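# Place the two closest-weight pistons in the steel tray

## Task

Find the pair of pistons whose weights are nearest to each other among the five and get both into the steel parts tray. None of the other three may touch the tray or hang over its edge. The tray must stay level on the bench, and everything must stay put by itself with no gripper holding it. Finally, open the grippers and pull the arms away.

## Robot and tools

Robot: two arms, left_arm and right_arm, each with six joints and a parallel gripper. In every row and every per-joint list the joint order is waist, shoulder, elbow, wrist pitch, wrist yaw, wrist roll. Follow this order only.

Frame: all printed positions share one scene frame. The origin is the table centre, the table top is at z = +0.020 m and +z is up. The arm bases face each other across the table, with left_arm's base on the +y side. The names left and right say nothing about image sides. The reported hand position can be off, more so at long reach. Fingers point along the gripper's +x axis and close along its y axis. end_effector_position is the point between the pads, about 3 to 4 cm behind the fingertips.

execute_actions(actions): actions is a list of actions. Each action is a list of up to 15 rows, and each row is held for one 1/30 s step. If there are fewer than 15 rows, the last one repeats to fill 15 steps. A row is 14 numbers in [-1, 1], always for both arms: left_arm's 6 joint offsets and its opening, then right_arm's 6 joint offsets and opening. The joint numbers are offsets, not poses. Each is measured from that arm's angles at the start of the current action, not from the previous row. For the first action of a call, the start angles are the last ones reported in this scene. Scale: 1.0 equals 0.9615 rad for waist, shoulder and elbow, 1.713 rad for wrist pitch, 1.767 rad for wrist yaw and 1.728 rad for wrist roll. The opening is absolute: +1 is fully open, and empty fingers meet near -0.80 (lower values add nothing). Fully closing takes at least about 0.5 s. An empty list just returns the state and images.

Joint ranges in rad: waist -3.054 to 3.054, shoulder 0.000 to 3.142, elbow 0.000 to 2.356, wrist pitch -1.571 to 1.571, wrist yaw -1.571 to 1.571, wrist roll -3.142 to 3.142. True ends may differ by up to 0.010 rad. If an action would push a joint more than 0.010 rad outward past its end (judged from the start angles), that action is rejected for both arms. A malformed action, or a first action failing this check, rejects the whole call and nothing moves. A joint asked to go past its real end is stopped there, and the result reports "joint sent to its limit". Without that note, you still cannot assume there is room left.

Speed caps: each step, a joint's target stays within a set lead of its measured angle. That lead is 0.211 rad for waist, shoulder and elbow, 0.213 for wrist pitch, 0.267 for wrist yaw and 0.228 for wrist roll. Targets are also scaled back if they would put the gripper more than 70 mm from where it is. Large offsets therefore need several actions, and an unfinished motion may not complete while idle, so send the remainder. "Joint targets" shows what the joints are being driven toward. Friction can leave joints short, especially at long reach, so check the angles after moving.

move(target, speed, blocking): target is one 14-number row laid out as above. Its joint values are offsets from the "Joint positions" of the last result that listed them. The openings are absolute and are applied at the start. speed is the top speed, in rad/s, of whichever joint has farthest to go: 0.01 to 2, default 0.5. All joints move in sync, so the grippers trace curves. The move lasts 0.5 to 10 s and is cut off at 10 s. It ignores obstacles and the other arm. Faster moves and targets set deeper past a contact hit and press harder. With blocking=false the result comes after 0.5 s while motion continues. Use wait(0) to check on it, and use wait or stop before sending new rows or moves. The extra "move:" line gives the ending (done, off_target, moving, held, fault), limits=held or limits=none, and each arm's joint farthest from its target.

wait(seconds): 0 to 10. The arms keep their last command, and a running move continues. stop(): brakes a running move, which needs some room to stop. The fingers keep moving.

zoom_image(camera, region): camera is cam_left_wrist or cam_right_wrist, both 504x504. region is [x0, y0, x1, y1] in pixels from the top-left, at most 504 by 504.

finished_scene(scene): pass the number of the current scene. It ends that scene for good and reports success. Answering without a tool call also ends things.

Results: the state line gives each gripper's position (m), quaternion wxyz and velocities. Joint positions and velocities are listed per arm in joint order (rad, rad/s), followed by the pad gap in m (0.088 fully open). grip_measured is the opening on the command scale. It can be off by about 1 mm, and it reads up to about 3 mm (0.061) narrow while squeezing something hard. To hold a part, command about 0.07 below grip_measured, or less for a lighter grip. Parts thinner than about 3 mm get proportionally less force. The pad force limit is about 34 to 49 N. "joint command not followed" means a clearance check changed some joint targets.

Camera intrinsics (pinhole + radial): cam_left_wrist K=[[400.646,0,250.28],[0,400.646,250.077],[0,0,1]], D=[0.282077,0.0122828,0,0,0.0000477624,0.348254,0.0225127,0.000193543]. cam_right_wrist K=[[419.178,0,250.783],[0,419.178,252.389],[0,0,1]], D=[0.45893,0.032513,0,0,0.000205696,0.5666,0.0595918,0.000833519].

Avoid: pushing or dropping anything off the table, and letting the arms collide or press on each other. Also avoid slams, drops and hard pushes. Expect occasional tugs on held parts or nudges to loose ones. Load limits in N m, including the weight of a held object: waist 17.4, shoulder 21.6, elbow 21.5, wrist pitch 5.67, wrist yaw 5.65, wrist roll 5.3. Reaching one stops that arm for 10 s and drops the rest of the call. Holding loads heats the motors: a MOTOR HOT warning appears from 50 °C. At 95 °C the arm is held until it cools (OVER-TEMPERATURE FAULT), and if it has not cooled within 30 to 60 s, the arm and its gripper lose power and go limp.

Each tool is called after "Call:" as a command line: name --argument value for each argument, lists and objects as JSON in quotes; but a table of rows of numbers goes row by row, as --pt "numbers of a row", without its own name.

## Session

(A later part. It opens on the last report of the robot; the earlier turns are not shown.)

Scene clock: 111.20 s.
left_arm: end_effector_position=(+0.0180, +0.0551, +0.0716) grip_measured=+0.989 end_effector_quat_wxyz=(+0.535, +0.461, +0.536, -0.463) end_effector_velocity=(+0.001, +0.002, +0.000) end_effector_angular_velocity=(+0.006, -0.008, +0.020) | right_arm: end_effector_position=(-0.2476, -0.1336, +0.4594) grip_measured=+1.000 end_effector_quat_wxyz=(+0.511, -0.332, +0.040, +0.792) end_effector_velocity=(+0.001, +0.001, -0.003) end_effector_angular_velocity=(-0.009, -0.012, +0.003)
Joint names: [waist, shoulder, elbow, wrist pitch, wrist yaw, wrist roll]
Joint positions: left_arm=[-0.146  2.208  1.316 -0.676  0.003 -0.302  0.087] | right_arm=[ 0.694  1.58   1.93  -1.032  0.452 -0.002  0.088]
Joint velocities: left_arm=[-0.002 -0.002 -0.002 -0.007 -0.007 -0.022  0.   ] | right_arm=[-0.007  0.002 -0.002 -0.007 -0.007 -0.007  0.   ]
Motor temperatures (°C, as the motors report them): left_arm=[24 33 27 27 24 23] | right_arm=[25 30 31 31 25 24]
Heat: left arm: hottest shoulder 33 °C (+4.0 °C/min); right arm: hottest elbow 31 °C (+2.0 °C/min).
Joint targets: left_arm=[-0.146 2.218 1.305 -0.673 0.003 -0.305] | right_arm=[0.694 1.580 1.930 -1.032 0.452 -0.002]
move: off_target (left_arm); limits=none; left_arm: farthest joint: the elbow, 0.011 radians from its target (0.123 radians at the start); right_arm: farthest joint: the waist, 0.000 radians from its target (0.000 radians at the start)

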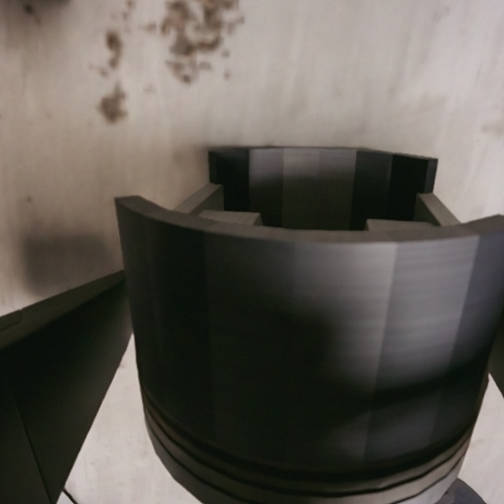

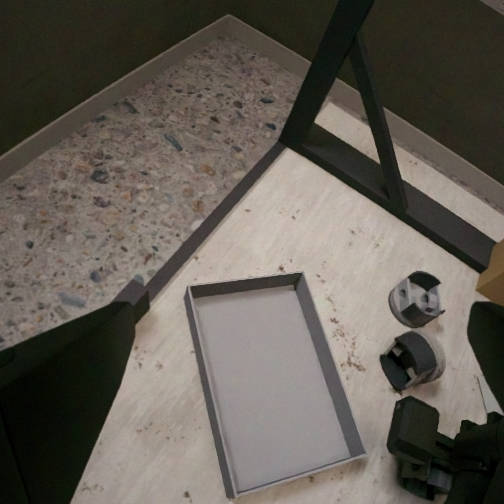

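Call:
execute_actions --actions '[[[0,0,0,0,0,0,0.9,0,0,0,0,0,0,1],[0,0,0,0,0,0,0.82,0,0,0,0,0,0,1],[0,0,0,0,0,0,0.76,0,0,0,0,0,0,1],[0,0,0,0,0,0,0.72,0,0,0,0,0,0,1],[0,0,0,0,0,0,0.68,0,0,0,0,0,0,1],[0,0,0,0,0,0,0.64,0,0,0,0,0,0,1],[0,0,0,0,0,0,0.6,0,0,0,0,0,0,1],[0,0,0,0,0,0,0.56,0,0,0,0,0,0,1],[0,0,0,0,0,0,0.52,0,0,0,0,0,0,1],[0,0,0,0,0,0,0.48,0,0,0,0,0,0,1]]]'

Call:
move --target '[0,-0.175,0.14,-0.165,0,-0.17,0.48, 0,0,0,0,0,0,1]' --speed 0.4

Scene clock: 113.07 s.
left_arm: end_effector_position=(+0.0181, +0.0551, +0.0716) grip_measured=+0.597 end_effector_quat_wxyz=(+0.535, +0.461, +0.536, -0.463) end_effector_velocity=(+0.001, +0.007, -0.001) end_effector_angular_velocity=(+0.025, -0.011, +0.005) | right_arm: end_effector_position=(-0.2476, -0.1336, +0.4594) grip_measured=+1.000 end_effector_quat_wxyz=(+0.511, -0.332, +0.040, +0.792) end_effector_velocity=(+0.001, -0.001, -0.003) end_effector_angular_velocity=(-0.006, -0.024, +0.016)
Joint names: [waist, shoulder, elbow, wrist pitch, wrist yaw, wrist roll]
Joint positions: left_arm=[-0.146  2.208  1.316 -0.676  0.002 -0.303  0.068] | right_arm=[ 0.694  1.58   1.93  -1.032  0.452 -0.002  0.088]
Joint velocities: left_arm=[-0.002 -0.002 -0.007 -0.022 -0.007 -0.007 -0.   ] | right_arm=[-0.002 -0.002 -0.007 -0.007 -0.007 -0.022  0.   ]
Motor temperatures (°C, as the motors report them): left_arm=[24 34 27 27 24 23] | right_arm=[25 30 31 31 25 24]
Heat: left arm: hottest shoulder 34 °C (+5.0 °C/min); right arm: hottest elbow 31 °C (+2.0 °C/min).
Joint targets: left_arm=[-0.146 2.208 1.316 -0.676 0.002 -0.302] | right_arm=[0.694 1.580 1.930 -1.032 0.452 -0.002]

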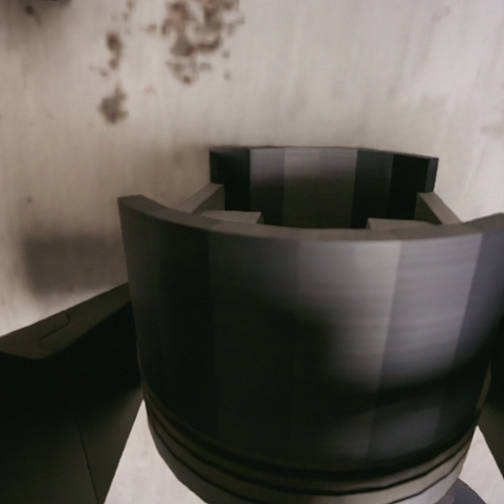

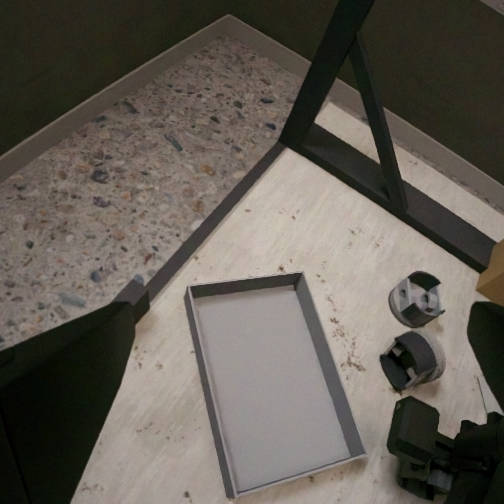

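Scene clock: 114.40 s.
left_arm: end_effector_position=(+0.0184, +0.0569, +0.1532) grip_measured=+0.597 end_effector_quat_wxyz=(+0.595, +0.380, +0.598, -0.379) end_effector_velocity=(+0.002, -0.003, +0.001) end_effector_angular_velocity=(-0.015, -0.020, +0.005) | right_arm: end_effector_position=(-0.2476, -0.1336, +0.4594) grip_measured=+1.000 end_effector_quat_wxyz=(+0.511, -0.332, +0.040, +0.792) end_effector_velocity=(+0.001, -0.003, -0.004) end_effector_angular_velocity=(-0.020, -0.008, +0.004)
Joint names: [waist, shoulder, elbow, wrist pitch, wrist yaw, wrist roll]
Joint positions: left_arm=[-0.146  2.054  1.436 -0.956  0.002 -0.593  0.068] | right_arm=[ 0.694  1.58   1.93  -1.032  0.452 -0.002  0.088]
Joint velocities: left_arm=[-0.002 -0.002  0.002  0.007 -0.022 -0.007 -0.   ] | right_arm=[ 0.002 -0.002 -0.002 -0.022 -0.007  0.007  0.   ]
Motor temperatures (°C, as the motors report them): left_arm=[24 34 27 27 24 23] | right_arm=[25 30 31 31 25 24]
Heat: left arm: hottest shoulder 34 °C (+5.0 °C/min); right arm: hottest elbow 31 °C (+2.0 °C/min).
Joint targets: left_arm=[-0.146 2.040 1.450 -0.959 0.002 -0.596] | right_arm=[0.694 1.580 1.930 -1.032 0.452 -0.002]
move: off_target (left_arm); limits=none; left_arm: farthest joint: the shoulder, 0.015 radians from its target (0.169 radians at the start); right_arm: farthest joint: the waist, 0.000 radians from its target (0.000 radians at the start)

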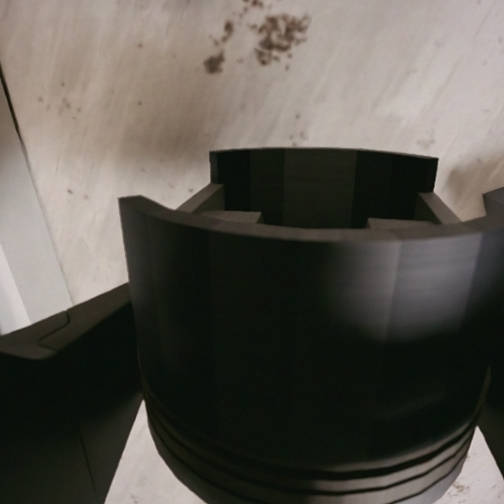

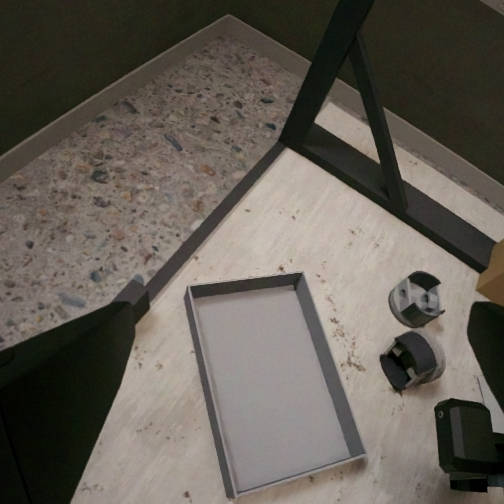

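Call:
move --target '[0.45,-0.28,-0.397,0.0724,0,-0.711,0.48, -0.646,0,0,0,0,0,1]' --speed 1.1

Scene clock: 116.63 s.
left_arm: end_effector_position=(+0.1583, +0.1383, +0.1498) grip_measured=+0.597 end_effector_quat_wxyz=(-0.682, +0.182, -0.684, -0.183) end_effector_velocity=(+0.001, +0.003, +0.000) end_effector_angular_velocity=(+0.009, -0.005, +0.024) | right_arm: end_effector_position=(-0.0265, -0.0400, +0.4594) grip_measured=+1.000 end_effector_quat_wxyz=(+0.727, -0.305, +0.139, +0.599) end_effector_velocity=(+0.005, -0.003, -0.003) end_effector_angular_velocity=(-0.022, -0.016, -0.009)
Joint names: [waist, shoulder, elbow, wrist pitch, wrist yaw, wrist roll]
Joint positions: left_arm=[ 0.284  1.799  1.062 -0.835  0.002 -1.818  0.068] | right_arm=[ 0.077  1.58   1.93  -1.032  0.452 -0.002  0.088]
Joint velocities: left_arm=[ 0.002 -0.002 -0.002 -0.007 -0.007 -0.022 -0.   ] | right_arm=[-0.007 -0.002 -0.002 -0.022  0.007 -0.007  0.   ]
Motor temperatures (°C, as the motors report them): left_arm=[24 34 27 27 24 23] | right_arm=[25 30 31 31 25 24]
Heat: left arm: hottest shoulder 34 °C (+5.1 °C/min); right arm: hottest elbow 31 °C (+2.0 °C/min).
Joint targets: left_arm=[0.287 1.785 1.054 -0.832 0.002 -1.822] | right_arm=[0.073 1.580 1.930 -1.032 0.452 -0.002]
move: off_target (left_arm); limits=none; left_arm: farthest joint: the shoulder, 0.014 radians from its target (0.270 radians at the start); right_arm: farthest joint: the waist, 0.004 radians from its target (0.622 radians at the start)

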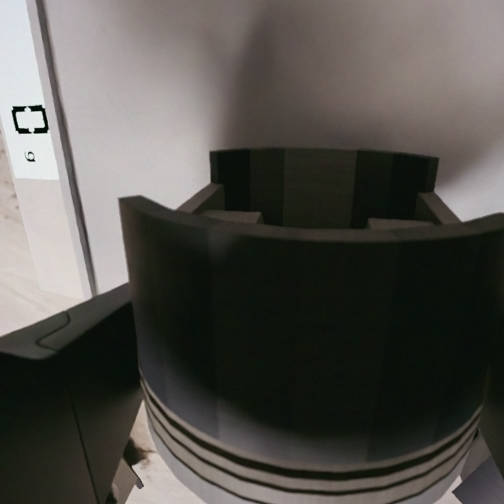

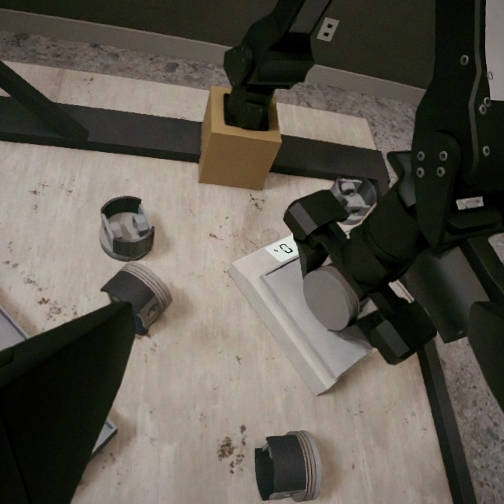

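Call:
zoom_image --camera "cam_right_wrist" --region '[220, 220, 440, 400]'

Region (220, 220, 440, 400) of cam_right_wrist's 504x504 image, scaled by 2.291, with more detail than that image has; it fills the top 412 rows of this view, and the rest is white.

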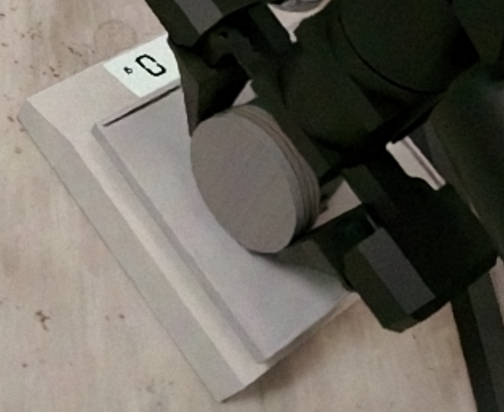

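Call:
move --target '[0,0.039,-0.046,0.0425,0,0,0.48, 0,0,0,0,0,0,1]' --speed 0.12

Scene clock: 118.33 s.
left_arm: end_effector_position=(+0.1583, +0.1384, +0.1327) grip_measured=+0.597 end_effector_quat_wxyz=(-0.682, +0.183, -0.684, -0.182) end_effector_velocity=(-0.003, +0.007, -0.001) end_effector_angular_velocity=(+0.028, +0.000, +0.000) | right_arm: end_effector_position=(-0.0265, -0.0400, +0.4594) grip_measured=+1.000 end_effector_quat_wxyz=(+0.727, -0.305, +0.139, +0.599) end_effector_velocity=(-0.001, -0.004, -0.003) end_effector_angular_velocity=(-0.015, +0.026, +0.002)
Joint names: [waist, shoulder, elbow, wrist pitch, wrist yaw, wrist roll]
Joint positions: left_arm=[ 0.284  1.832  1.027 -0.765  0.002 -1.819  0.068] | right_arm=[ 0.077  1.58   1.93  -1.032  0.452 -0.002  0.088]
Joint velocities: left_arm=[-0.007 -0.002 -0.007 -0.022 -0.007 -0.007  0.   ] | right_arm=[-0.002 -0.007 -0.002 -0.022 -0.022  0.022  0.   ]
Motor temperatures (°C, as the motors report them): left_arm=[24 34 27 27 24 23] | right_arm=[25 30 32 31 25 24]
Heat: left arm: hottest shoulder 34 °C (+5.0 °C/min); right arm: hottest elbow 32 °C (+3.0 °C/min).
Joint targets: left_arm=[0.284 1.836 1.018 -0.762 0.002 -1.818] | right_arm=[0.077 1.580 1.930 -1.032 0.452 -0.002]
move: done; limits=none; left_arm: farthest joint: the elbow, 0.009 radians from its target (0.045 radians at the start); right_arm: farthest joint: the waist, 0.000 radians from its target (0.000 radians at the start)

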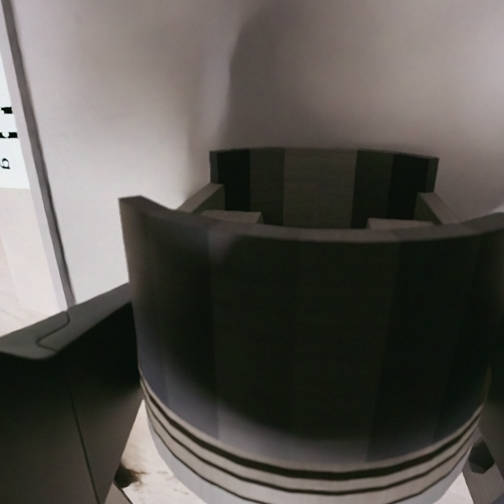

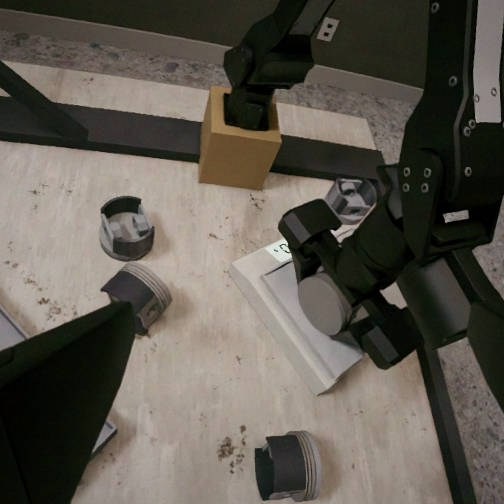

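Call:
execute_actions --actions '[[[0,0.005,-0.009,0.003,0,0,0.48,0,0,0,0,0,0,1],[0,0.007,-0.011,0.005,0,0,0.48,0,0,0,0,0,0,1],[0,0.009,-0.014,0.007,0,0,0.48,0,0,0,0,0,0,1],[0,0.009,-0.014,0.007,0,0,0.48,0,0,0,0,0,0,1],[0,0.009,-0.014,0.007,0,0,0.48,0,0,0,0,0,0,1],[0,0.009,-0.014,0.007,0,0,0.48,0,0,0,0,0,0,1],[0,0.009,-0.014,0.007,0,0,0.48,0,0,0,0,0,0,1],[0,0.009,-0.014,0.007,0,0,0.55,0,0,0,0,0,0,1],[0,0.009,-0.014,0.007,0,0,0.6,0,0,0,0,0,0,1],[0,0.009,-0.014,0.007,0,0,0.65,0,0,0,0,0,0,1],[0,0.009,-0.014,0.007,0,0,0.72,0,0,0,0,0,0,1],[0,0.009,-0.014,0.007,0,0,0.8,0,0,0,0,0,0,1],[0,0.009,-0.014,0.007,0,0,0.9,0,0,0,0,0,0,1],[0,0.009,-0.014,0.007,0,0,1,0,0,0,0,0,0,1]]]'

Call:
move --target '[0,-0.132,0.196,-0.176,0,0,1, 0,0,0,0,0,0,1]' --speed 0.45

Scene clock: 119.77 s.
left_arm: end_effector_position=(+0.1585, +0.1377, +0.1318) grip_measured=+0.834 end_effector_quat_wxyz=(-0.682, +0.185, -0.684, -0.180) end_effector_velocity=(+0.000, +0.006, +0.000) end_effector_angular_velocity=(+0.023, -0.001, +0.010) | right_arm: end_effector_position=(-0.0265, -0.0400, +0.4594) grip_measured=+1.000 end_effector_quat_wxyz=(+0.727, -0.305, +0.139, +0.599) end_effector_velocity=(+0.000, -0.001, -0.001) end_effector_angular_velocity=(-0.010, -0.003, +0.007)
Joint names: [waist, shoulder, elbow, wrist pitch, wrist yaw, wrist roll]
Joint positions: left_arm=[ 0.284  1.832  1.023 -0.755  0.002 -1.819  0.08 ] | right_arm=[ 0.077  1.58   1.93  -1.032  0.452 -0.002  0.088]
Joint velocities: left_arm=[ 0.002 -0.002 -0.002 -0.022 -0.007 -0.007  0.072] | right_arm=[-0.002 -0.002 -0.002 -0.007 -0.007 -0.007  0.   ]
Motor temperatures (°C, as the motors report them): left_arm=[24 34 27 27 24 23] | right_arm=[25 30 32 32 25 24]
Heat: left arm: hottest shoulder 34 °C (+5.1 °C/min); right arm: hottest elbow 32 °C (+3.0 °C/min).
Joint targets: left_arm=[0.284 1.840 1.013 -0.753 0.002 -1.819] | right_arm=[0.077 1.580 1.930 -1.032 0.452 -0.002]

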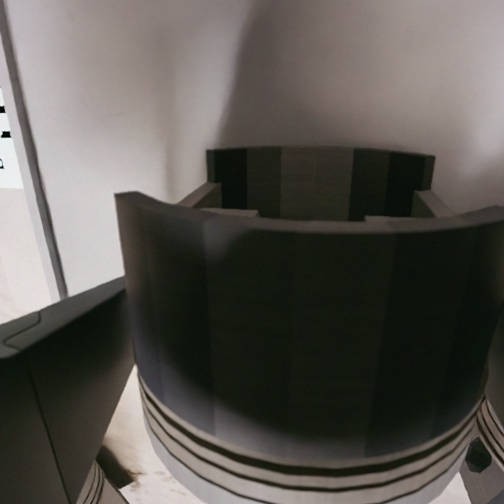

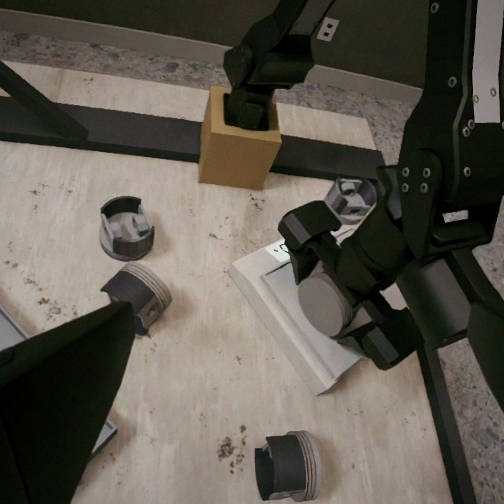

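Scene clock: 121.03 s.
left_arm: end_effector_position=(+0.1582, +0.1388, +0.2058) grip_measured=+0.989 end_effector_quat_wxyz=(-0.682, +0.184, -0.684, -0.181) end_effector_velocity=(+0.000, +0.006, +0.000) end_effector_angular_velocity=(+0.023, -0.001, +0.010) | right_arm: end_effector_position=(-0.0265, -0.0400, +0.4594) grip_measured=+1.000 end_effector_quat_wxyz=(+0.727, -0.305, +0.139, +0.599) end_effector_velocity=(+0.003, -0.003, -0.003) end_effector_angular_velocity=(-0.025, -0.027, +0.004)
Joint names: [waist, shoulder, elbow, wrist pitch, wrist yaw, wrist roll]
Joint positions: left_arm=[ 0.284  1.713  1.199 -1.054  0.002 -1.819  0.087] | right_arm=[ 0.077  1.58   1.93  -1.032  0.452 -0.002  0.088]
Joint velocities: left_arm=[ 0.002 -0.002 -0.002 -0.022 -0.007 -0.007  0.   ] | right_arm=[-0.002 -0.002 -0.002 -0.022  0.007 -0.022  0.   ]
Motor temperatures (°C, as the motors report them): left_arm=[24 34 27 27 24 23] | right_arm=[25 30 32 32 25 24]
Heat: left arm: hottest shoulder 34 °C (+5.0 °C/min); right arm: hottest elbow 32 °C (+3.0 °C/min).
Joint targets: left_arm=[0.284 1.705 1.211 -1.057 0.002 -1.819] | right_arm=[0.077 1.580 1.930 -1.032 0.452 -0.002]
move: off_target (left_arm); limits=none; left_arm: farthest joint: the elbow, 0.012 radians from its target (0.188 radians at the start); right_arm: farthest joint: the waist, 0.000 radians from its target (0.000 radians at the start)

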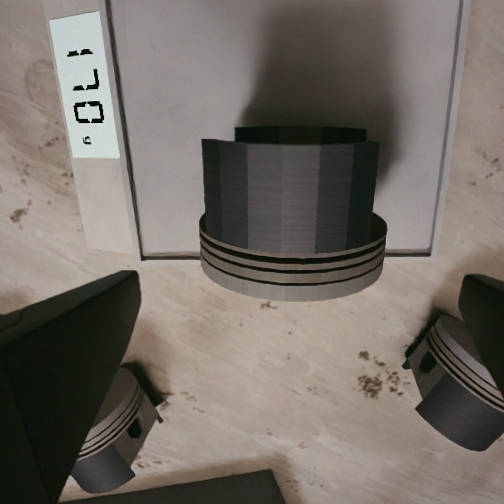

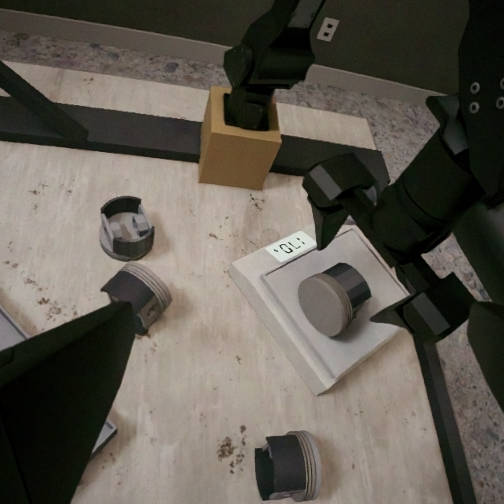

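Call:
move --target '[0,0.133,-0.191,0.1734,0,0,1, -0.95,0,0,0,0,0,1]' --speed 0.9

Call:
execute_actions --actions '[[[0,0,0,0,0,0,0.9,0,0,0,0,0,0,1],[0,0,0,0,0,0,0.82,0,0,0,0,0,0,1],[0,0,0,0,0,0,0.76,0,0,0,0,0,0,1],[0,0,0,0,0,0,0.72,0,0,0,0,0,0,1],[0,0,0,0,0,0,0.68,0,0,0,0,0,0,1],[0,0,0,0,0,0,0.64,0,0,0,0,0,0,1],[0,0,0,0,0,0,0.6,0,0,0,0,0,0,1],[0,0,0,0,0,0,0.56,0,0,0,0,0,0,1],[0,0,0,0,0,0,0.52,0,0,0,0,0,0,1],[0,0,0,0,0,0,0.48,0,0,0,0,0,0,1]]]'

Scene clock: 124.63 s.
left_arm: end_effector_position=(+0.1586, +0.1374, +0.1324) grip_measured=+0.989 end_effector_quat_wxyz=(-0.682, +0.184, -0.684, -0.181) end_effector_velocity=(+0.000, +0.001, +0.001) end_effector_angular_velocity=(+0.004, -0.006, -0.010) | right_arm: end_effector_position=(+0.2980, -0.1634, +0.4594) grip_measured=+1.000 end_effector_quat_wxyz=(+0.917, -0.213, +0.259, +0.219) end_effector_velocity=(+0.000, -0.002, -0.001) end_effector_angular_velocity=(-0.020, +0.002, +0.011)
Joint names: [waist, shoulder, elbow, wrist pitch, wrist yaw, wrist roll]
Joint positions: left_arm=[ 0.284  1.833  1.027 -0.76   0.002 -1.819  0.087] | right_arm=[-0.833  1.58   1.93  -1.032  0.452 -0.002  0.088]
Joint velocities: left_arm=[-0.002 -0.002  0.002 -0.007 -0.007  0.007  0.   ] | right_arm=[-0.007 -0.002 -0.002 -0.007 -0.007 -0.022  0.   ]
Motor temperatures (°C, as the motors report them): left_arm=[24 34 28 27 24 23] | right_arm=[25 30 32 32 25 24]
Heat: left arm: hottest shoulder 34 °C (+5.1 °C/min); right arm: hottest elbow 32 °C (+2.0 °C/min).
Joint targets: left_arm=[0.284 1.841 1.015 -0.757 0.002 -1.819] | right_arm=[-0.837 1.580 1.930 -1.032 0.452 -0.002]
move: off_target (left_arm); limits=none; left_arm: farthest joint: the elbow, 0.011 radians from its target (0.184 radians at the start); right_arm: farthest joint: the waist, 0.003 radians from its target (0.913 radians at the start)

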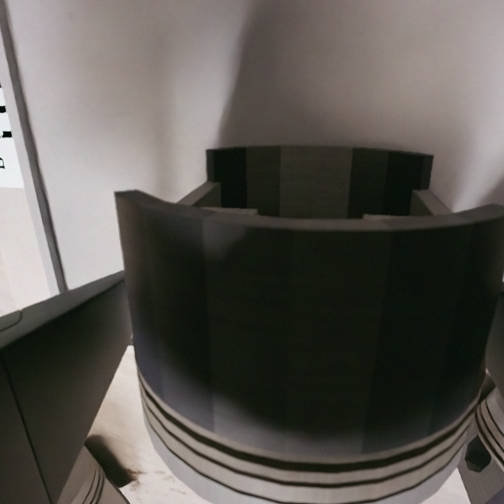

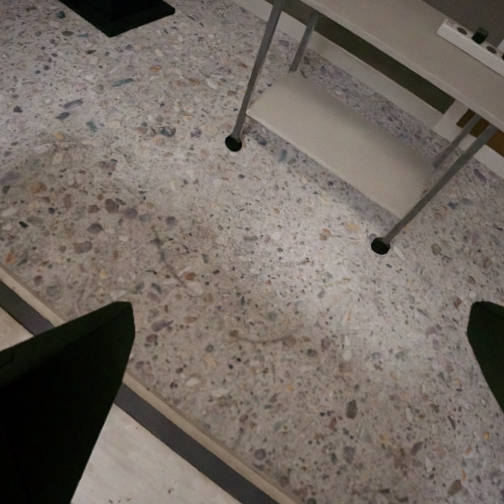

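Scene clock: 125.13 s.
left_arm: end_effector_position=(+0.1585, +0.1376, +0.1324) grip_measured=+0.600 end_effector_quat_wxyz=(-0.682, +0.184, -0.684, -0.181) end_effector_velocity=(+0.002, +0.002, +0.002) end_effector_angular_velocity=(+0.008, -0.020, +0.020) | right_arm: end_effector_position=(+0.2980, -0.1634, +0.4594) grip_measured=+1.000 end_effector_quat_wxyz=(+0.917, -0.213, +0.259, +0.219) end_effector_velocity=(+0.000, -0.002, -0.001) end_effector_angular_velocity=(-0.009, +0.006, +0.003)
Joint names: [waist, shoulder, elbow, wrist pitch, wrist yaw, wrist roll]
Joint positions: left_arm=[ 0.284  1.833  1.027 -0.76   0.003 -1.819  0.068] | right_arm=[-0.833  1.58   1.93  -1.032  0.452 -0.002  0.088]
Joint velocities: left_arm=[-0.002 -0.007 -0.002 -0.007 -0.022 -0.022 -0.   ] | right_arm=[-0.007 -0.002 -0.002 -0.007 -0.007 -0.007  0.   ]
Motor temperatures (°C, as the motors report them): left_arm=[24 34 28 27 24 23] | right_arm=[25 30 32 32 25 24]
Heat: left arm: hottest shoulder 34 °C (+5.0 °C/min); right arm: hottest elbow 32 °C (+2.0 °C/min).
Joint targets: left_arm=[0.284 1.833 1.027 -0.760 0.003 -1.819] | right_arm=[-0.833 1.580 1.930 -1.032 0.452 -0.002]

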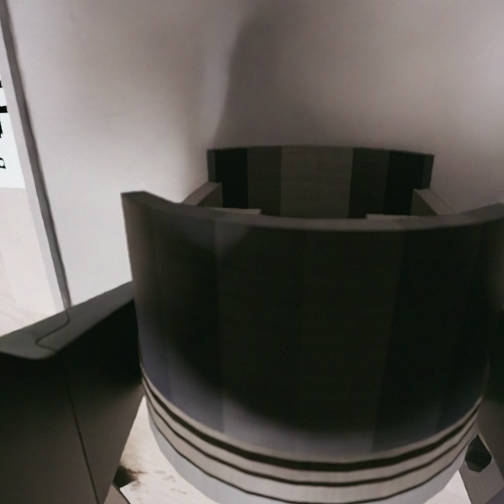

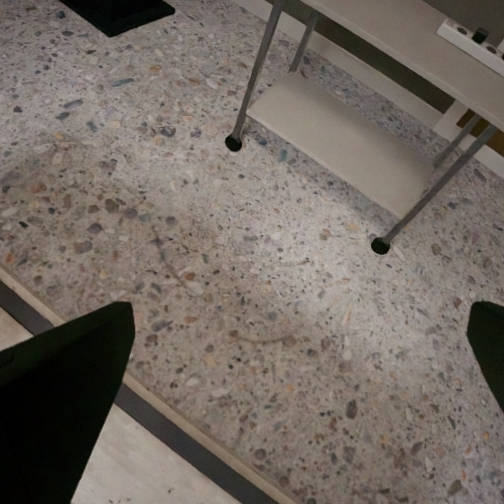

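Call:
move --target '[0,0,0.195,-0.1,0,0,0.48, 0,0,0,0,0,0,1]' --speed 0.4

Scene clock: 127.43 s.
left_arm: end_effector_position=(+0.1640, +0.1178, +0.1706) grip_measured=+0.600 end_effector_quat_wxyz=(-0.682, +0.185, -0.684, -0.180) end_effector_velocity=(-0.002, +0.000, +0.001) end_effector_angular_velocity=(+0.000, +0.008, +0.005) | right_arm: end_effector_position=(+0.2980, -0.1634, +0.4594) grip_measured=+1.000 end_effector_quat_wxyz=(+0.917, -0.213, +0.259, +0.219) end_effector_velocity=(-0.001, -0.001, -0.001) end_effector_angular_velocity=(+0.003, +0.010, -0.001)
Joint names: [waist, shoulder, elbow, wrist pitch, wrist yaw, wrist roll]
Joint positions: left_arm=[ 0.284  1.833  1.197 -0.928  0.003 -1.819  0.068] | right_arm=[-0.833  1.58   1.93  -1.032  0.452 -0.002  0.088]
Joint velocities: left_arm=[-0.002 -0.002  0.002 -0.007  0.007 -0.007 -0.   ] | right_arm=[-0.002 -0.002 -0.002 -0.007 -0.007  0.007  0.   ]
Motor temperatures (°C, as the motors report them): left_arm=[24 34 28 27 24 23] | right_arm=[25 30 32 32 25 24]
Heat: left arm: hottest shoulder 34 °C (+5.0 °C/min); right arm: hottest elbow 32 °C (+2.0 °C/min).
Joint targets: left_arm=[0.284 1.833 1.214 -0.931 0.003 -1.819] | right_arm=[-0.833 1.580 1.930 -1.032 0.452 -0.002]
move: off_target (left_arm); limits=none; left_arm: farthest joint: the elbow, 0.017 radians from its target (0.188 radians at the start); right_arm: farthest joint: the waist, 0.000 radians from its target (0.000 radians at the start)

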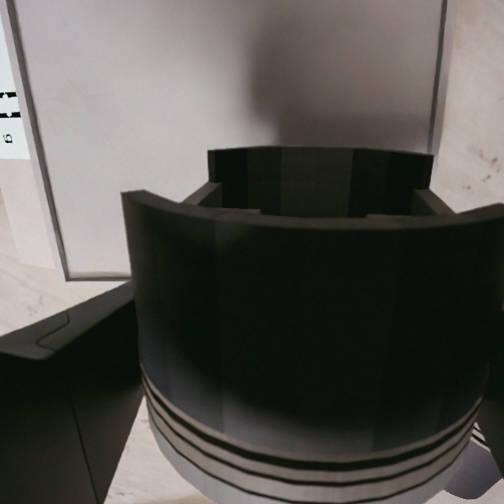

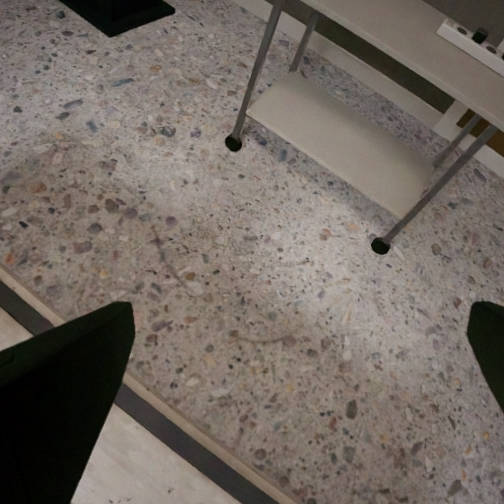

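Call:
move --target '[-0.836,0.6885,0.977,-0.1607,0,0.273,0.48, 0,0,0,0,0,0,1]' --speed 0.85

Scene clock: 129.57 s.
left_arm: end_effector_position=(-0.1658, +0.0142, +0.1411) grip_measured=+0.600 end_effector_quat_wxyz=(+0.656, +0.258, +0.660, -0.259) end_effector_velocity=(-0.001, +0.002, -0.001) end_effector_angular_velocity=(+0.010, +0.003, +0.005) | right_arm: end_effector_position=(+0.2980, -0.1634, +0.4594) grip_measured=+1.000 end_effector_quat_wxyz=(+0.917, -0.213, +0.259, +0.219) end_effector_velocity=(+0.001, -0.001, +0.001) end_effector_angular_velocity=(-0.014, -0.015, +0.004)
Joint names: [waist, shoulder, elbow, wrist pitch, wrist yaw, wrist roll]
Joint positions: left_arm=[-0.519  2.488  2.12  -1.201  0.005 -1.35   0.068] | right_arm=[-0.833  1.58   1.93  -1.032  0.452 -0.002  0.088]
Joint velocities: left_arm=[-0.002  0.002  0.002 -0.007  0.007 -0.007 -0.   ] | right_arm=[-0.002 -0.002 -0.002  0.007  0.007 -0.022  0.   ]
Motor temperatures (°C, as the motors report them): left_arm=[24 34 28 27 24 23] | right_arm=[25 30 32 32 25 24]
Heat: left arm: hottest shoulder 34 °C (+4.1 °C/min); right arm: hottest elbow 32 °C (+2.0 °C/min).
Joint targets: left_arm=[-0.520 2.495 2.137 -1.204 0.002 -1.347] | right_arm=[-0.833 1.580 1.930 -1.032 0.452 -0.002]
move: off_target (left_arm); limits=none; left_arm: farthest joint: the elbow, 0.017 radians from its target (0.939 radians at the start); right_arm: farthest joint: the waist, 0.000 radians from its target (0.000 radians at the start)

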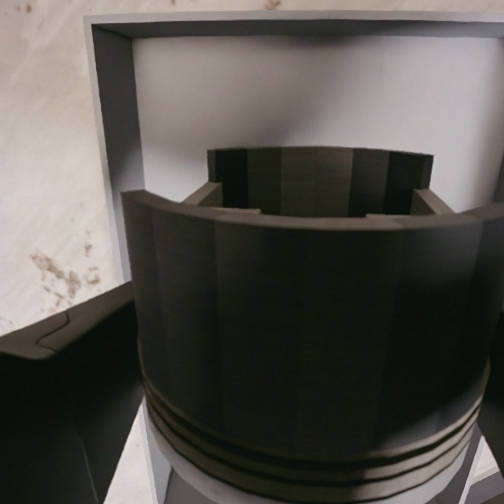

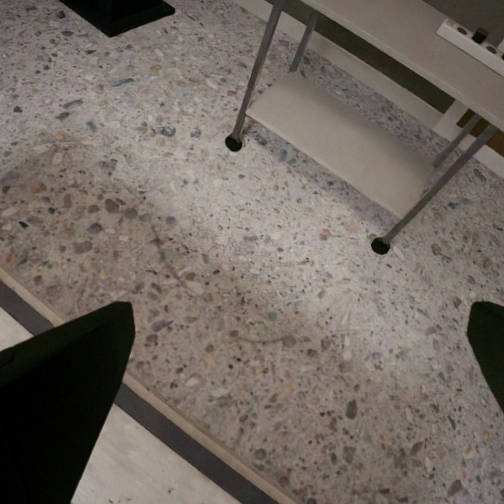

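Call:
move --target '[0,0.139,0,0.076,0,0,0.48, 0,0,0,0,0,0,1]' --speed 0.14

Scene clock: 131.70 s.
left_arm: end_effector_position=(-0.1720, +0.0035, +0.0811) grip_measured=+0.600 end_effector_quat_wxyz=(+0.656, +0.259, +0.660, -0.259) end_effector_velocity=(-0.001, -0.002, +0.003) end_effector_angular_velocity=(-0.014, -0.000, -0.010) | right_arm: end_effector_position=(+0.2980, -0.1634, +0.4594) grip_measured=+1.000 end_effector_quat_wxyz=(+0.917, -0.213, +0.259, +0.219) end_effector_velocity=(+0.002, -0.004, -0.001) end_effector_angular_velocity=(-0.014, -0.001, -0.009)
Joint names: [waist, shoulder, elbow, wrist pitch, wrist yaw, wrist roll]
Joint positions: left_arm=[-0.519  2.616  2.12  -1.073  0.005 -1.35   0.068] | right_arm=[-0.833  1.58   1.93  -1.032  0.452 -0.002  0.088]
Joint velocities: left_arm=[-0.002 -0.007 -0.002  0.007 -0.007  0.007 -0.   ] | right_arm=[-0.007 -0.002 -0.002 -0.007  0.007 -0.007  0.   ]
Motor temperatures (°C, as the motors report them): left_arm=[24 35 28 27 24 23] | right_arm=[25 30 32 32 25 24]
Heat: left arm: hottest shoulder 35 °C (+5.1 °C/min); right arm: hottest elbow 32 °C (+2.0 °C/min).
Joint targets: left_arm=[-0.519 2.621 2.119 -1.070 0.005 -1.350] | right_arm=[-0.833 1.580 1.930 -1.032 0.452 -0.002]
move: done; limits=none; left_arm: farthest joint: the shoulder, 0.005 radians from its target (0.133 radians at the start); right_arm: farthest joint: the waist, 0.000 radians from its target (0.000 radians at the start)

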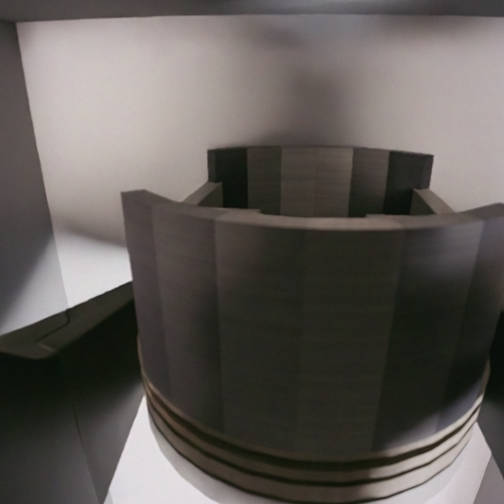

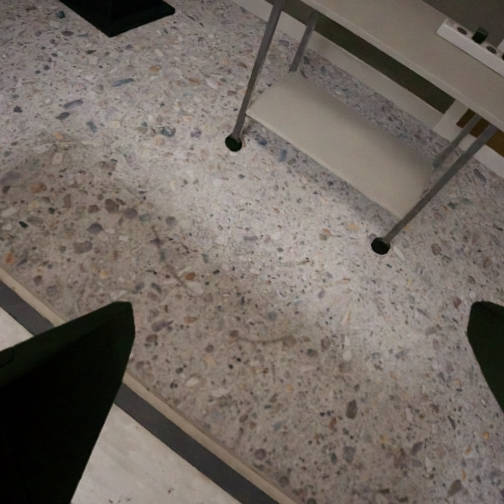

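Call:
execute_actions --actions '[[[0,0.006,0,0.002,0,0,0.48,0,0,0,0,0,0,1],[0,0.008,0,0.003,0,0,0.48,0,0,0,0,0,0,1],[0,0.01,0,0.004,0,0,0.48,0,0,0,0,0,0,1],[0,0.012,0,0.005,0,0,0.48,0,0,0,0,0,0,1],[0,0.012,0,0.005,0,0,0.48,0,0,0,0,0,0,1],[0,0.012,0,0.005,0,0,0.48,0,0,0,0,0,0,1],[0,0.012,0,0.005,0,0,0.48,0,0,0,0,0,0,1],[0,0.012,0,0.005,0,0,0.48,0,0,0,0,0,0,1],[0,0.012,0,0.005,0,0,0.55,0,0,0,0,0,0,1],[0,0.012,0,0.005,0,0,0.6,0,0,0,0,0,0,1],[0,0.012,0,0.005,0,0,0.65,0,0,0,0,0,0,1],[0,0.012,0,0.005,0,0,0.72,0,0,0,0,0,0,1],[0,0.012,0,0.005,0,0,0.8,0,0,0,0,0,0,1],[0,0.012,0,0.005,0,0,0.9,0,0,0,0,0,0,1]]]'

Scene clock: 132.77 s.
left_arm: end_effector_position=(-0.1725, +0.0028, +0.0798) grip_measured=+0.758 end_effector_quat_wxyz=(+0.656, +0.258, +0.660, -0.260) end_effector_velocity=(-0.004, -0.003, +0.001) end_effector_angular_velocity=(-0.023, +0.005, +0.000) | right_arm: end_effector_position=(+0.2980, -0.1634, +0.4594) grip_measured=+1.000 end_effector_quat_wxyz=(+0.917, -0.213, +0.259, +0.219) end_effector_velocity=(+0.000, +0.000, +0.001) end_effector_angular_velocity=(+0.003, -0.003, +0.007)
Joint names: [waist, shoulder, elbow, wrist pitch, wrist yaw, wrist roll]
Joint positions: left_arm=[-0.519  2.619  2.12  -1.067  0.005 -1.35   0.076] | right_arm=[-0.833  1.58   1.93  -1.032  0.452 -0.002  0.088]
Joint velocities: left_arm=[-0.007 -0.002 -0.002  0.022 -0.007 -0.007  0.065] | right_arm=[-0.002 -0.002 -0.002  0.007 -0.007 -0.007  0.   ]
Motor temperatures (°C, as the motors report them): left_arm=[24 35 28 27 24 23] | right_arm=[25 30 32 32 25 24]
Heat: left arm: hottest shoulder 35 °C (+5.1 °C/min); right arm: hottest elbow 32 °C (+2.0 °C/min).
Joint targets: left_arm=[-0.519 2.628 2.120 -1.065 0.005 -1.350] | right_arm=[-0.833 1.580 1.930 -1.032 0.452 -0.002]

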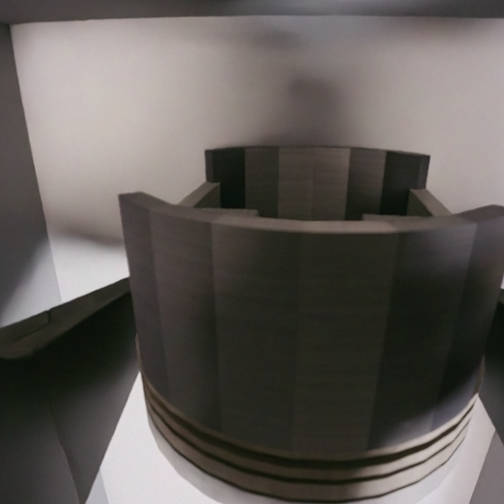

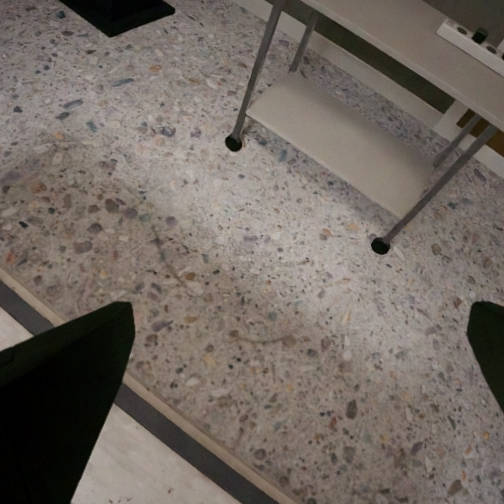

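Call:
execute_actions --actions '[]'

Scene clock: 134.37 s.
left_arm: end_effector_position=(-0.1725, +0.0027, +0.0798) grip_measured=+0.897 end_effector_quat_wxyz=(+0.656, +0.258, +0.660, -0.260) end_effector_velocity=(-0.004, +0.004, +0.003) end_effector_angular_velocity=(-0.002, -0.008, -0.020) | right_arm: end_effector_position=(+0.2980, -0.1634, +0.4594) grip_measured=+1.000 end_effector_quat_wxyz=(+0.917, -0.213, +0.259, +0.219) end_effector_velocity=(+0.000, -0.002, -0.003) end_effector_angular_velocity=(-0.001, +0.013, -0.006)
Joint names: [waist, shoulder, elbow, wrist pitch, wrist yaw, wrist roll]
Joint positions: left_arm=[-0.519  2.619  2.12  -1.067  0.005 -1.35   0.083] | right_arm=[-0.833  1.58   1.93  -1.032  0.452 -0.002  0.088]
Joint velocities: left_arm=[-0.012 -0.007 -0.002 -0.007 -0.007  0.007 -0.   ] | right_arm=[-0.007 -0.002 -0.007 -0.007 -0.007  0.007  0.   ]
Motor temperatures (°C, as the motors report them): left_arm=[24 35 28 27 24 23] | right_arm=[25 30 32 32 25 24]
Heat: left arm: hottest shoulder 35 °C (+5.1 °C/min); right arm: hottest elbow 32 °C (+2.0 °C/min).
Joint targets: left_arm=[-0.519 2.628 2.120 -1.065 0.005 -1.350] | right_arm=[-0.833 1.580 1.930 -1.032 0.452 -0.002]

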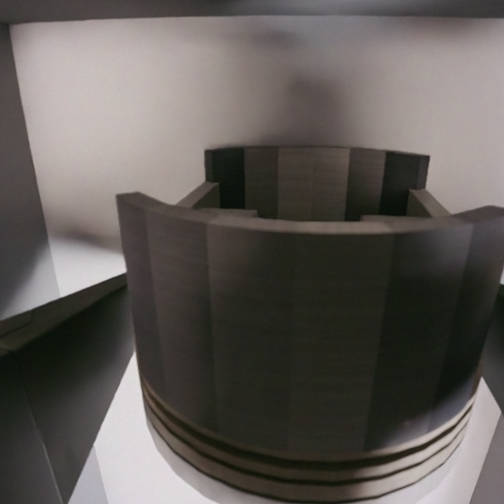

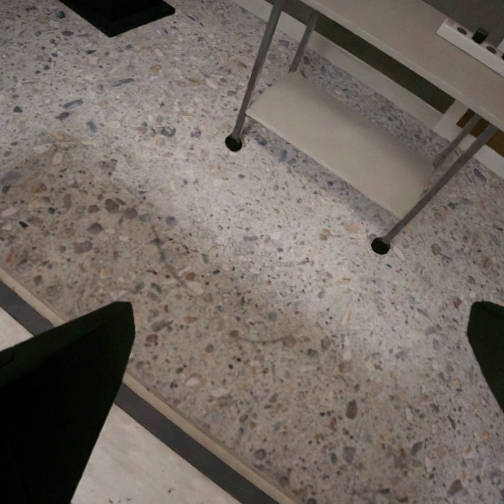

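Call:
move --target '[0,-0.068,0.166,-0.123,0,0,1,0,0,0,0,0,0,1]' --speed 0.4

Scene clock: 136.07 s.
left_arm: end_effector_position=(-0.1724, +0.0029, +0.1440) grip_measured=+0.989 end_effector_quat_wxyz=(+0.656, +0.258, +0.660, -0.259) end_effector_velocity=(+0.004, +0.003, +0.001) end_effector_angular_velocity=(+0.008, -0.030, +0.005) | right_arm: end_effector_position=(+0.2980, -0.1634, +0.4594) grip_measured=+1.000 end_effector_quat_wxyz=(+0.917, -0.213, +0.259, +0.219) end_effector_velocity=(+0.000, -0.003, -0.001) end_effector_angular_velocity=(-0.014, -0.001, -0.004)
Joint names: [waist, shoulder, elbow, wrist pitch, wrist yaw, wrist roll]
Joint positions: left_arm=[-0.519  2.561  2.268 -1.275  0.005 -1.35   0.087] | right_arm=[-0.833  1.58   1.93  -1.032  0.452 -0.002  0.088]
Joint velocities: left_arm=[-0.002 -0.002 -0.002 -0.022 -0.022 -0.007  0.   ] | right_arm=[-0.002 -0.002 -0.002 -0.007  0.007 -0.007  0.   ]
Motor temperatures (°C, as the motors report them): left_arm=[24 36 28 27 24 23] | right_arm=[25 30 32 32 25 24]
Heat: left arm: hottest shoulder 36 °C (+6.0 °C/min); right arm: hottest elbow 32 °C (+2.0 °C/min).
Joint targets: left_arm=[-0.519 2.553 2.279 -1.278 0.005 -1.350] | right_arm=[-0.833 1.580 1.930 -1.032 0.452 -0.002]
move: off_target (left_arm); limits=none; left_arm: farthest joint: the elbow, 0.012 radians from its target (0.160 radians at the start); right_arm: farthest joint: the waist, 0.000 radians from its target (0.000 radians at the start)

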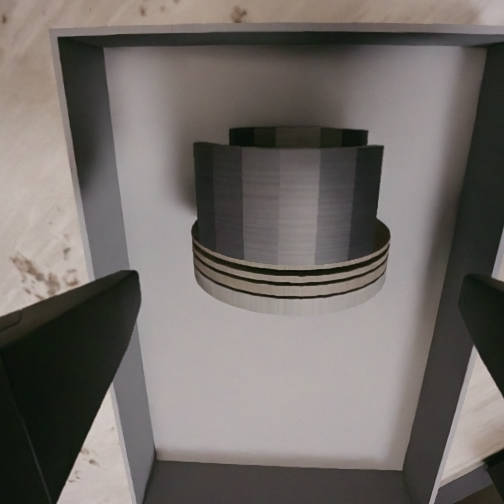

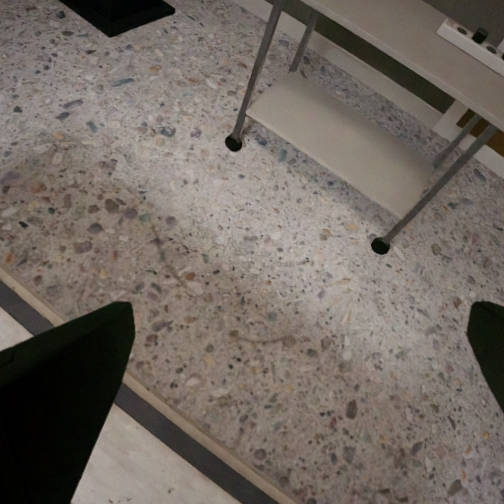

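Call:
move --target '[-0.121,-0.568,-0.776,0.115,-0.003,0.062,1,0,0,0,0,0,0,1]' --speed 1.2

Scene clock: 139.13 s.
left_arm: end_effector_position=(-0.1510, +0.1245, +0.1869) grip_measured=+0.989 end_effector_quat_wxyz=(+0.625, +0.330, +0.627, -0.328) end_effector_velocity=(+0.000, +0.000, +0.001) end_effector_angular_velocity=(-0.010, -0.002, +0.005) | right_arm: end_effector_position=(+0.2980, -0.1634, +0.4594) grip_measured=+1.000 end_effector_quat_wxyz=(+0.917, -0.213, +0.259, +0.219) end_effector_velocity=(-0.000, +0.000, -0.003) end_effector_angular_velocity=(-0.001, +0.013, -0.001)
Joint names: [waist, shoulder, elbow, wrist pitch, wrist yaw, wrist roll]
Joint positions: left_arm=[-0.632  2.026  1.534 -1.08   0.003 -1.246  0.087] | right_arm=[-0.833  1.58   1.93  -1.032  0.452 -0.002  0.088]
Joint velocities: left_arm=[-0.002 -0.007 -0.007  0.007 -0.007 -0.007  0.   ] | right_arm=[-0.002  0.002 -0.002 -0.007 -0.007  0.007  0.   ]
Motor temperatures (°C, as the motors report them): left_arm=[24 37 28 27 24 23] | right_arm=[25 30 32 32 25 24]
Heat: left arm: hottest shoulder 37 °C (+7.1 °C/min); right arm: hottest elbow 32 °C (+2.0 °C/min).
Joint targets: left_arm=[-0.635 2.015 1.521 -1.078 -0.000 -1.243] | right_arm=[-0.833 1.580 1.930 -1.032 0.452 -0.002]
move: off_target (left_arm); limits=none; left_arm: farthest joint: the elbow, 0.012 radians from its target (0.746 radians at the start); right_arm: farthest joint: the waist, 0.000 radians from its target (0.000 radians at the start)

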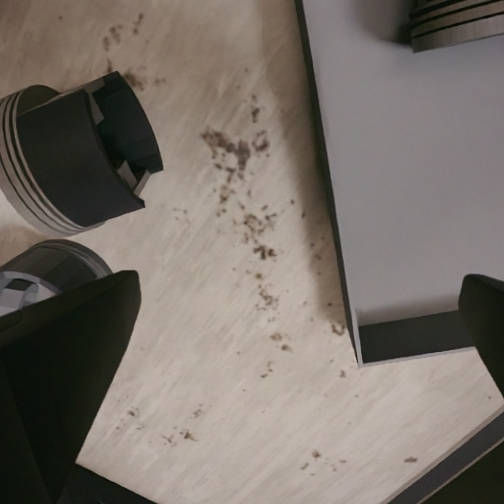

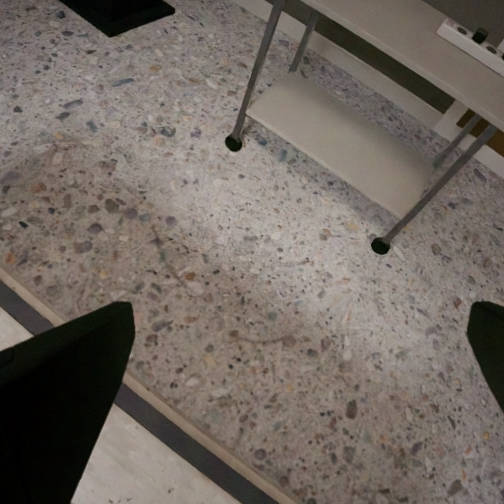

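Call:
move --target '[-0.127,-0.589,-0.798,0.117,-0.003,0.065,1,0,0,0,0,0,0,1]' --speed 1.2

Scene clock: 140.83 s.
left_arm: end_effector_position=(-0.0749, +0.2694, +0.1660) grip_measured=+0.989 end_effector_quat_wxyz=(+0.584, +0.398, +0.585, -0.398) end_effector_velocity=(+0.001, +0.002, +0.001) end_effector_angular_velocity=(-0.003, -0.007, -0.000) | right_arm: end_effector_position=(+0.2980, -0.1634, +0.4594) grip_measured=+1.000 end_effector_quat_wxyz=(+0.917, -0.213, +0.259, +0.219) end_effector_velocity=(-0.001, -0.001, -0.002) end_effector_angular_velocity=(-0.003, +0.013, +0.014)
Joint names: [waist, shoulder, elbow, wrist pitch, wrist yaw, wrist roll]
Joint positions: left_arm=[-0.752  1.467  0.779 -0.883  0.    -1.137  0.087] | right_arm=[-0.833  1.58   1.93  -1.032  0.452 -0.002  0.088]
Joint velocities: left_arm=[-0.007 -0.007 -0.002 -0.007 -0.007 -0.007 -0.   ] | right_arm=[-0.007 -0.002 -0.002 -0.007 -0.022 -0.007  0.   ]
Motor temperatures (°C, as the motors report them): left_arm=[24 37 28 27 24 23] | right_arm=[25 30 32 32 25 24]
Heat: left arm: hottest shoulder 37 °C (+7.0 °C/min); right arm: hottest elbow 32 °C (+2.0 °C/min).
Joint targets: left_arm=[-0.755 1.460 0.767 -0.880 -0.003 -1.133] | right_arm=[-0.833 1.580 1.930 -1.032 0.452 -0.002]
move: off_target (left_arm); limits=none; left_arm: farthest joint: the elbow, 0.012 radians from its target (0.767 radians at the start); right_arm: farthest joint: the waist, 0.000 radians from its target (0.000 radians at the start)

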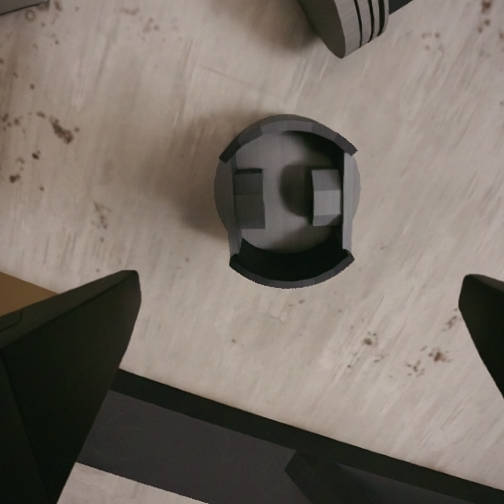

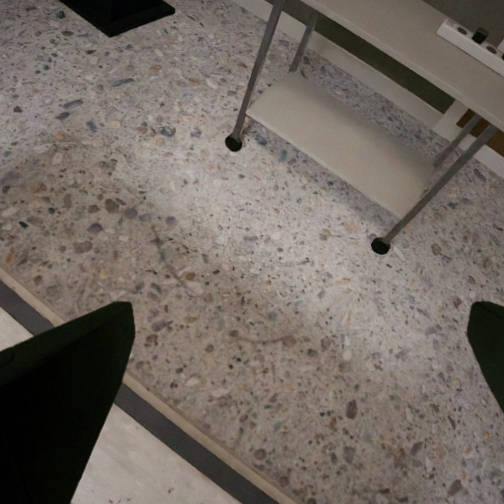

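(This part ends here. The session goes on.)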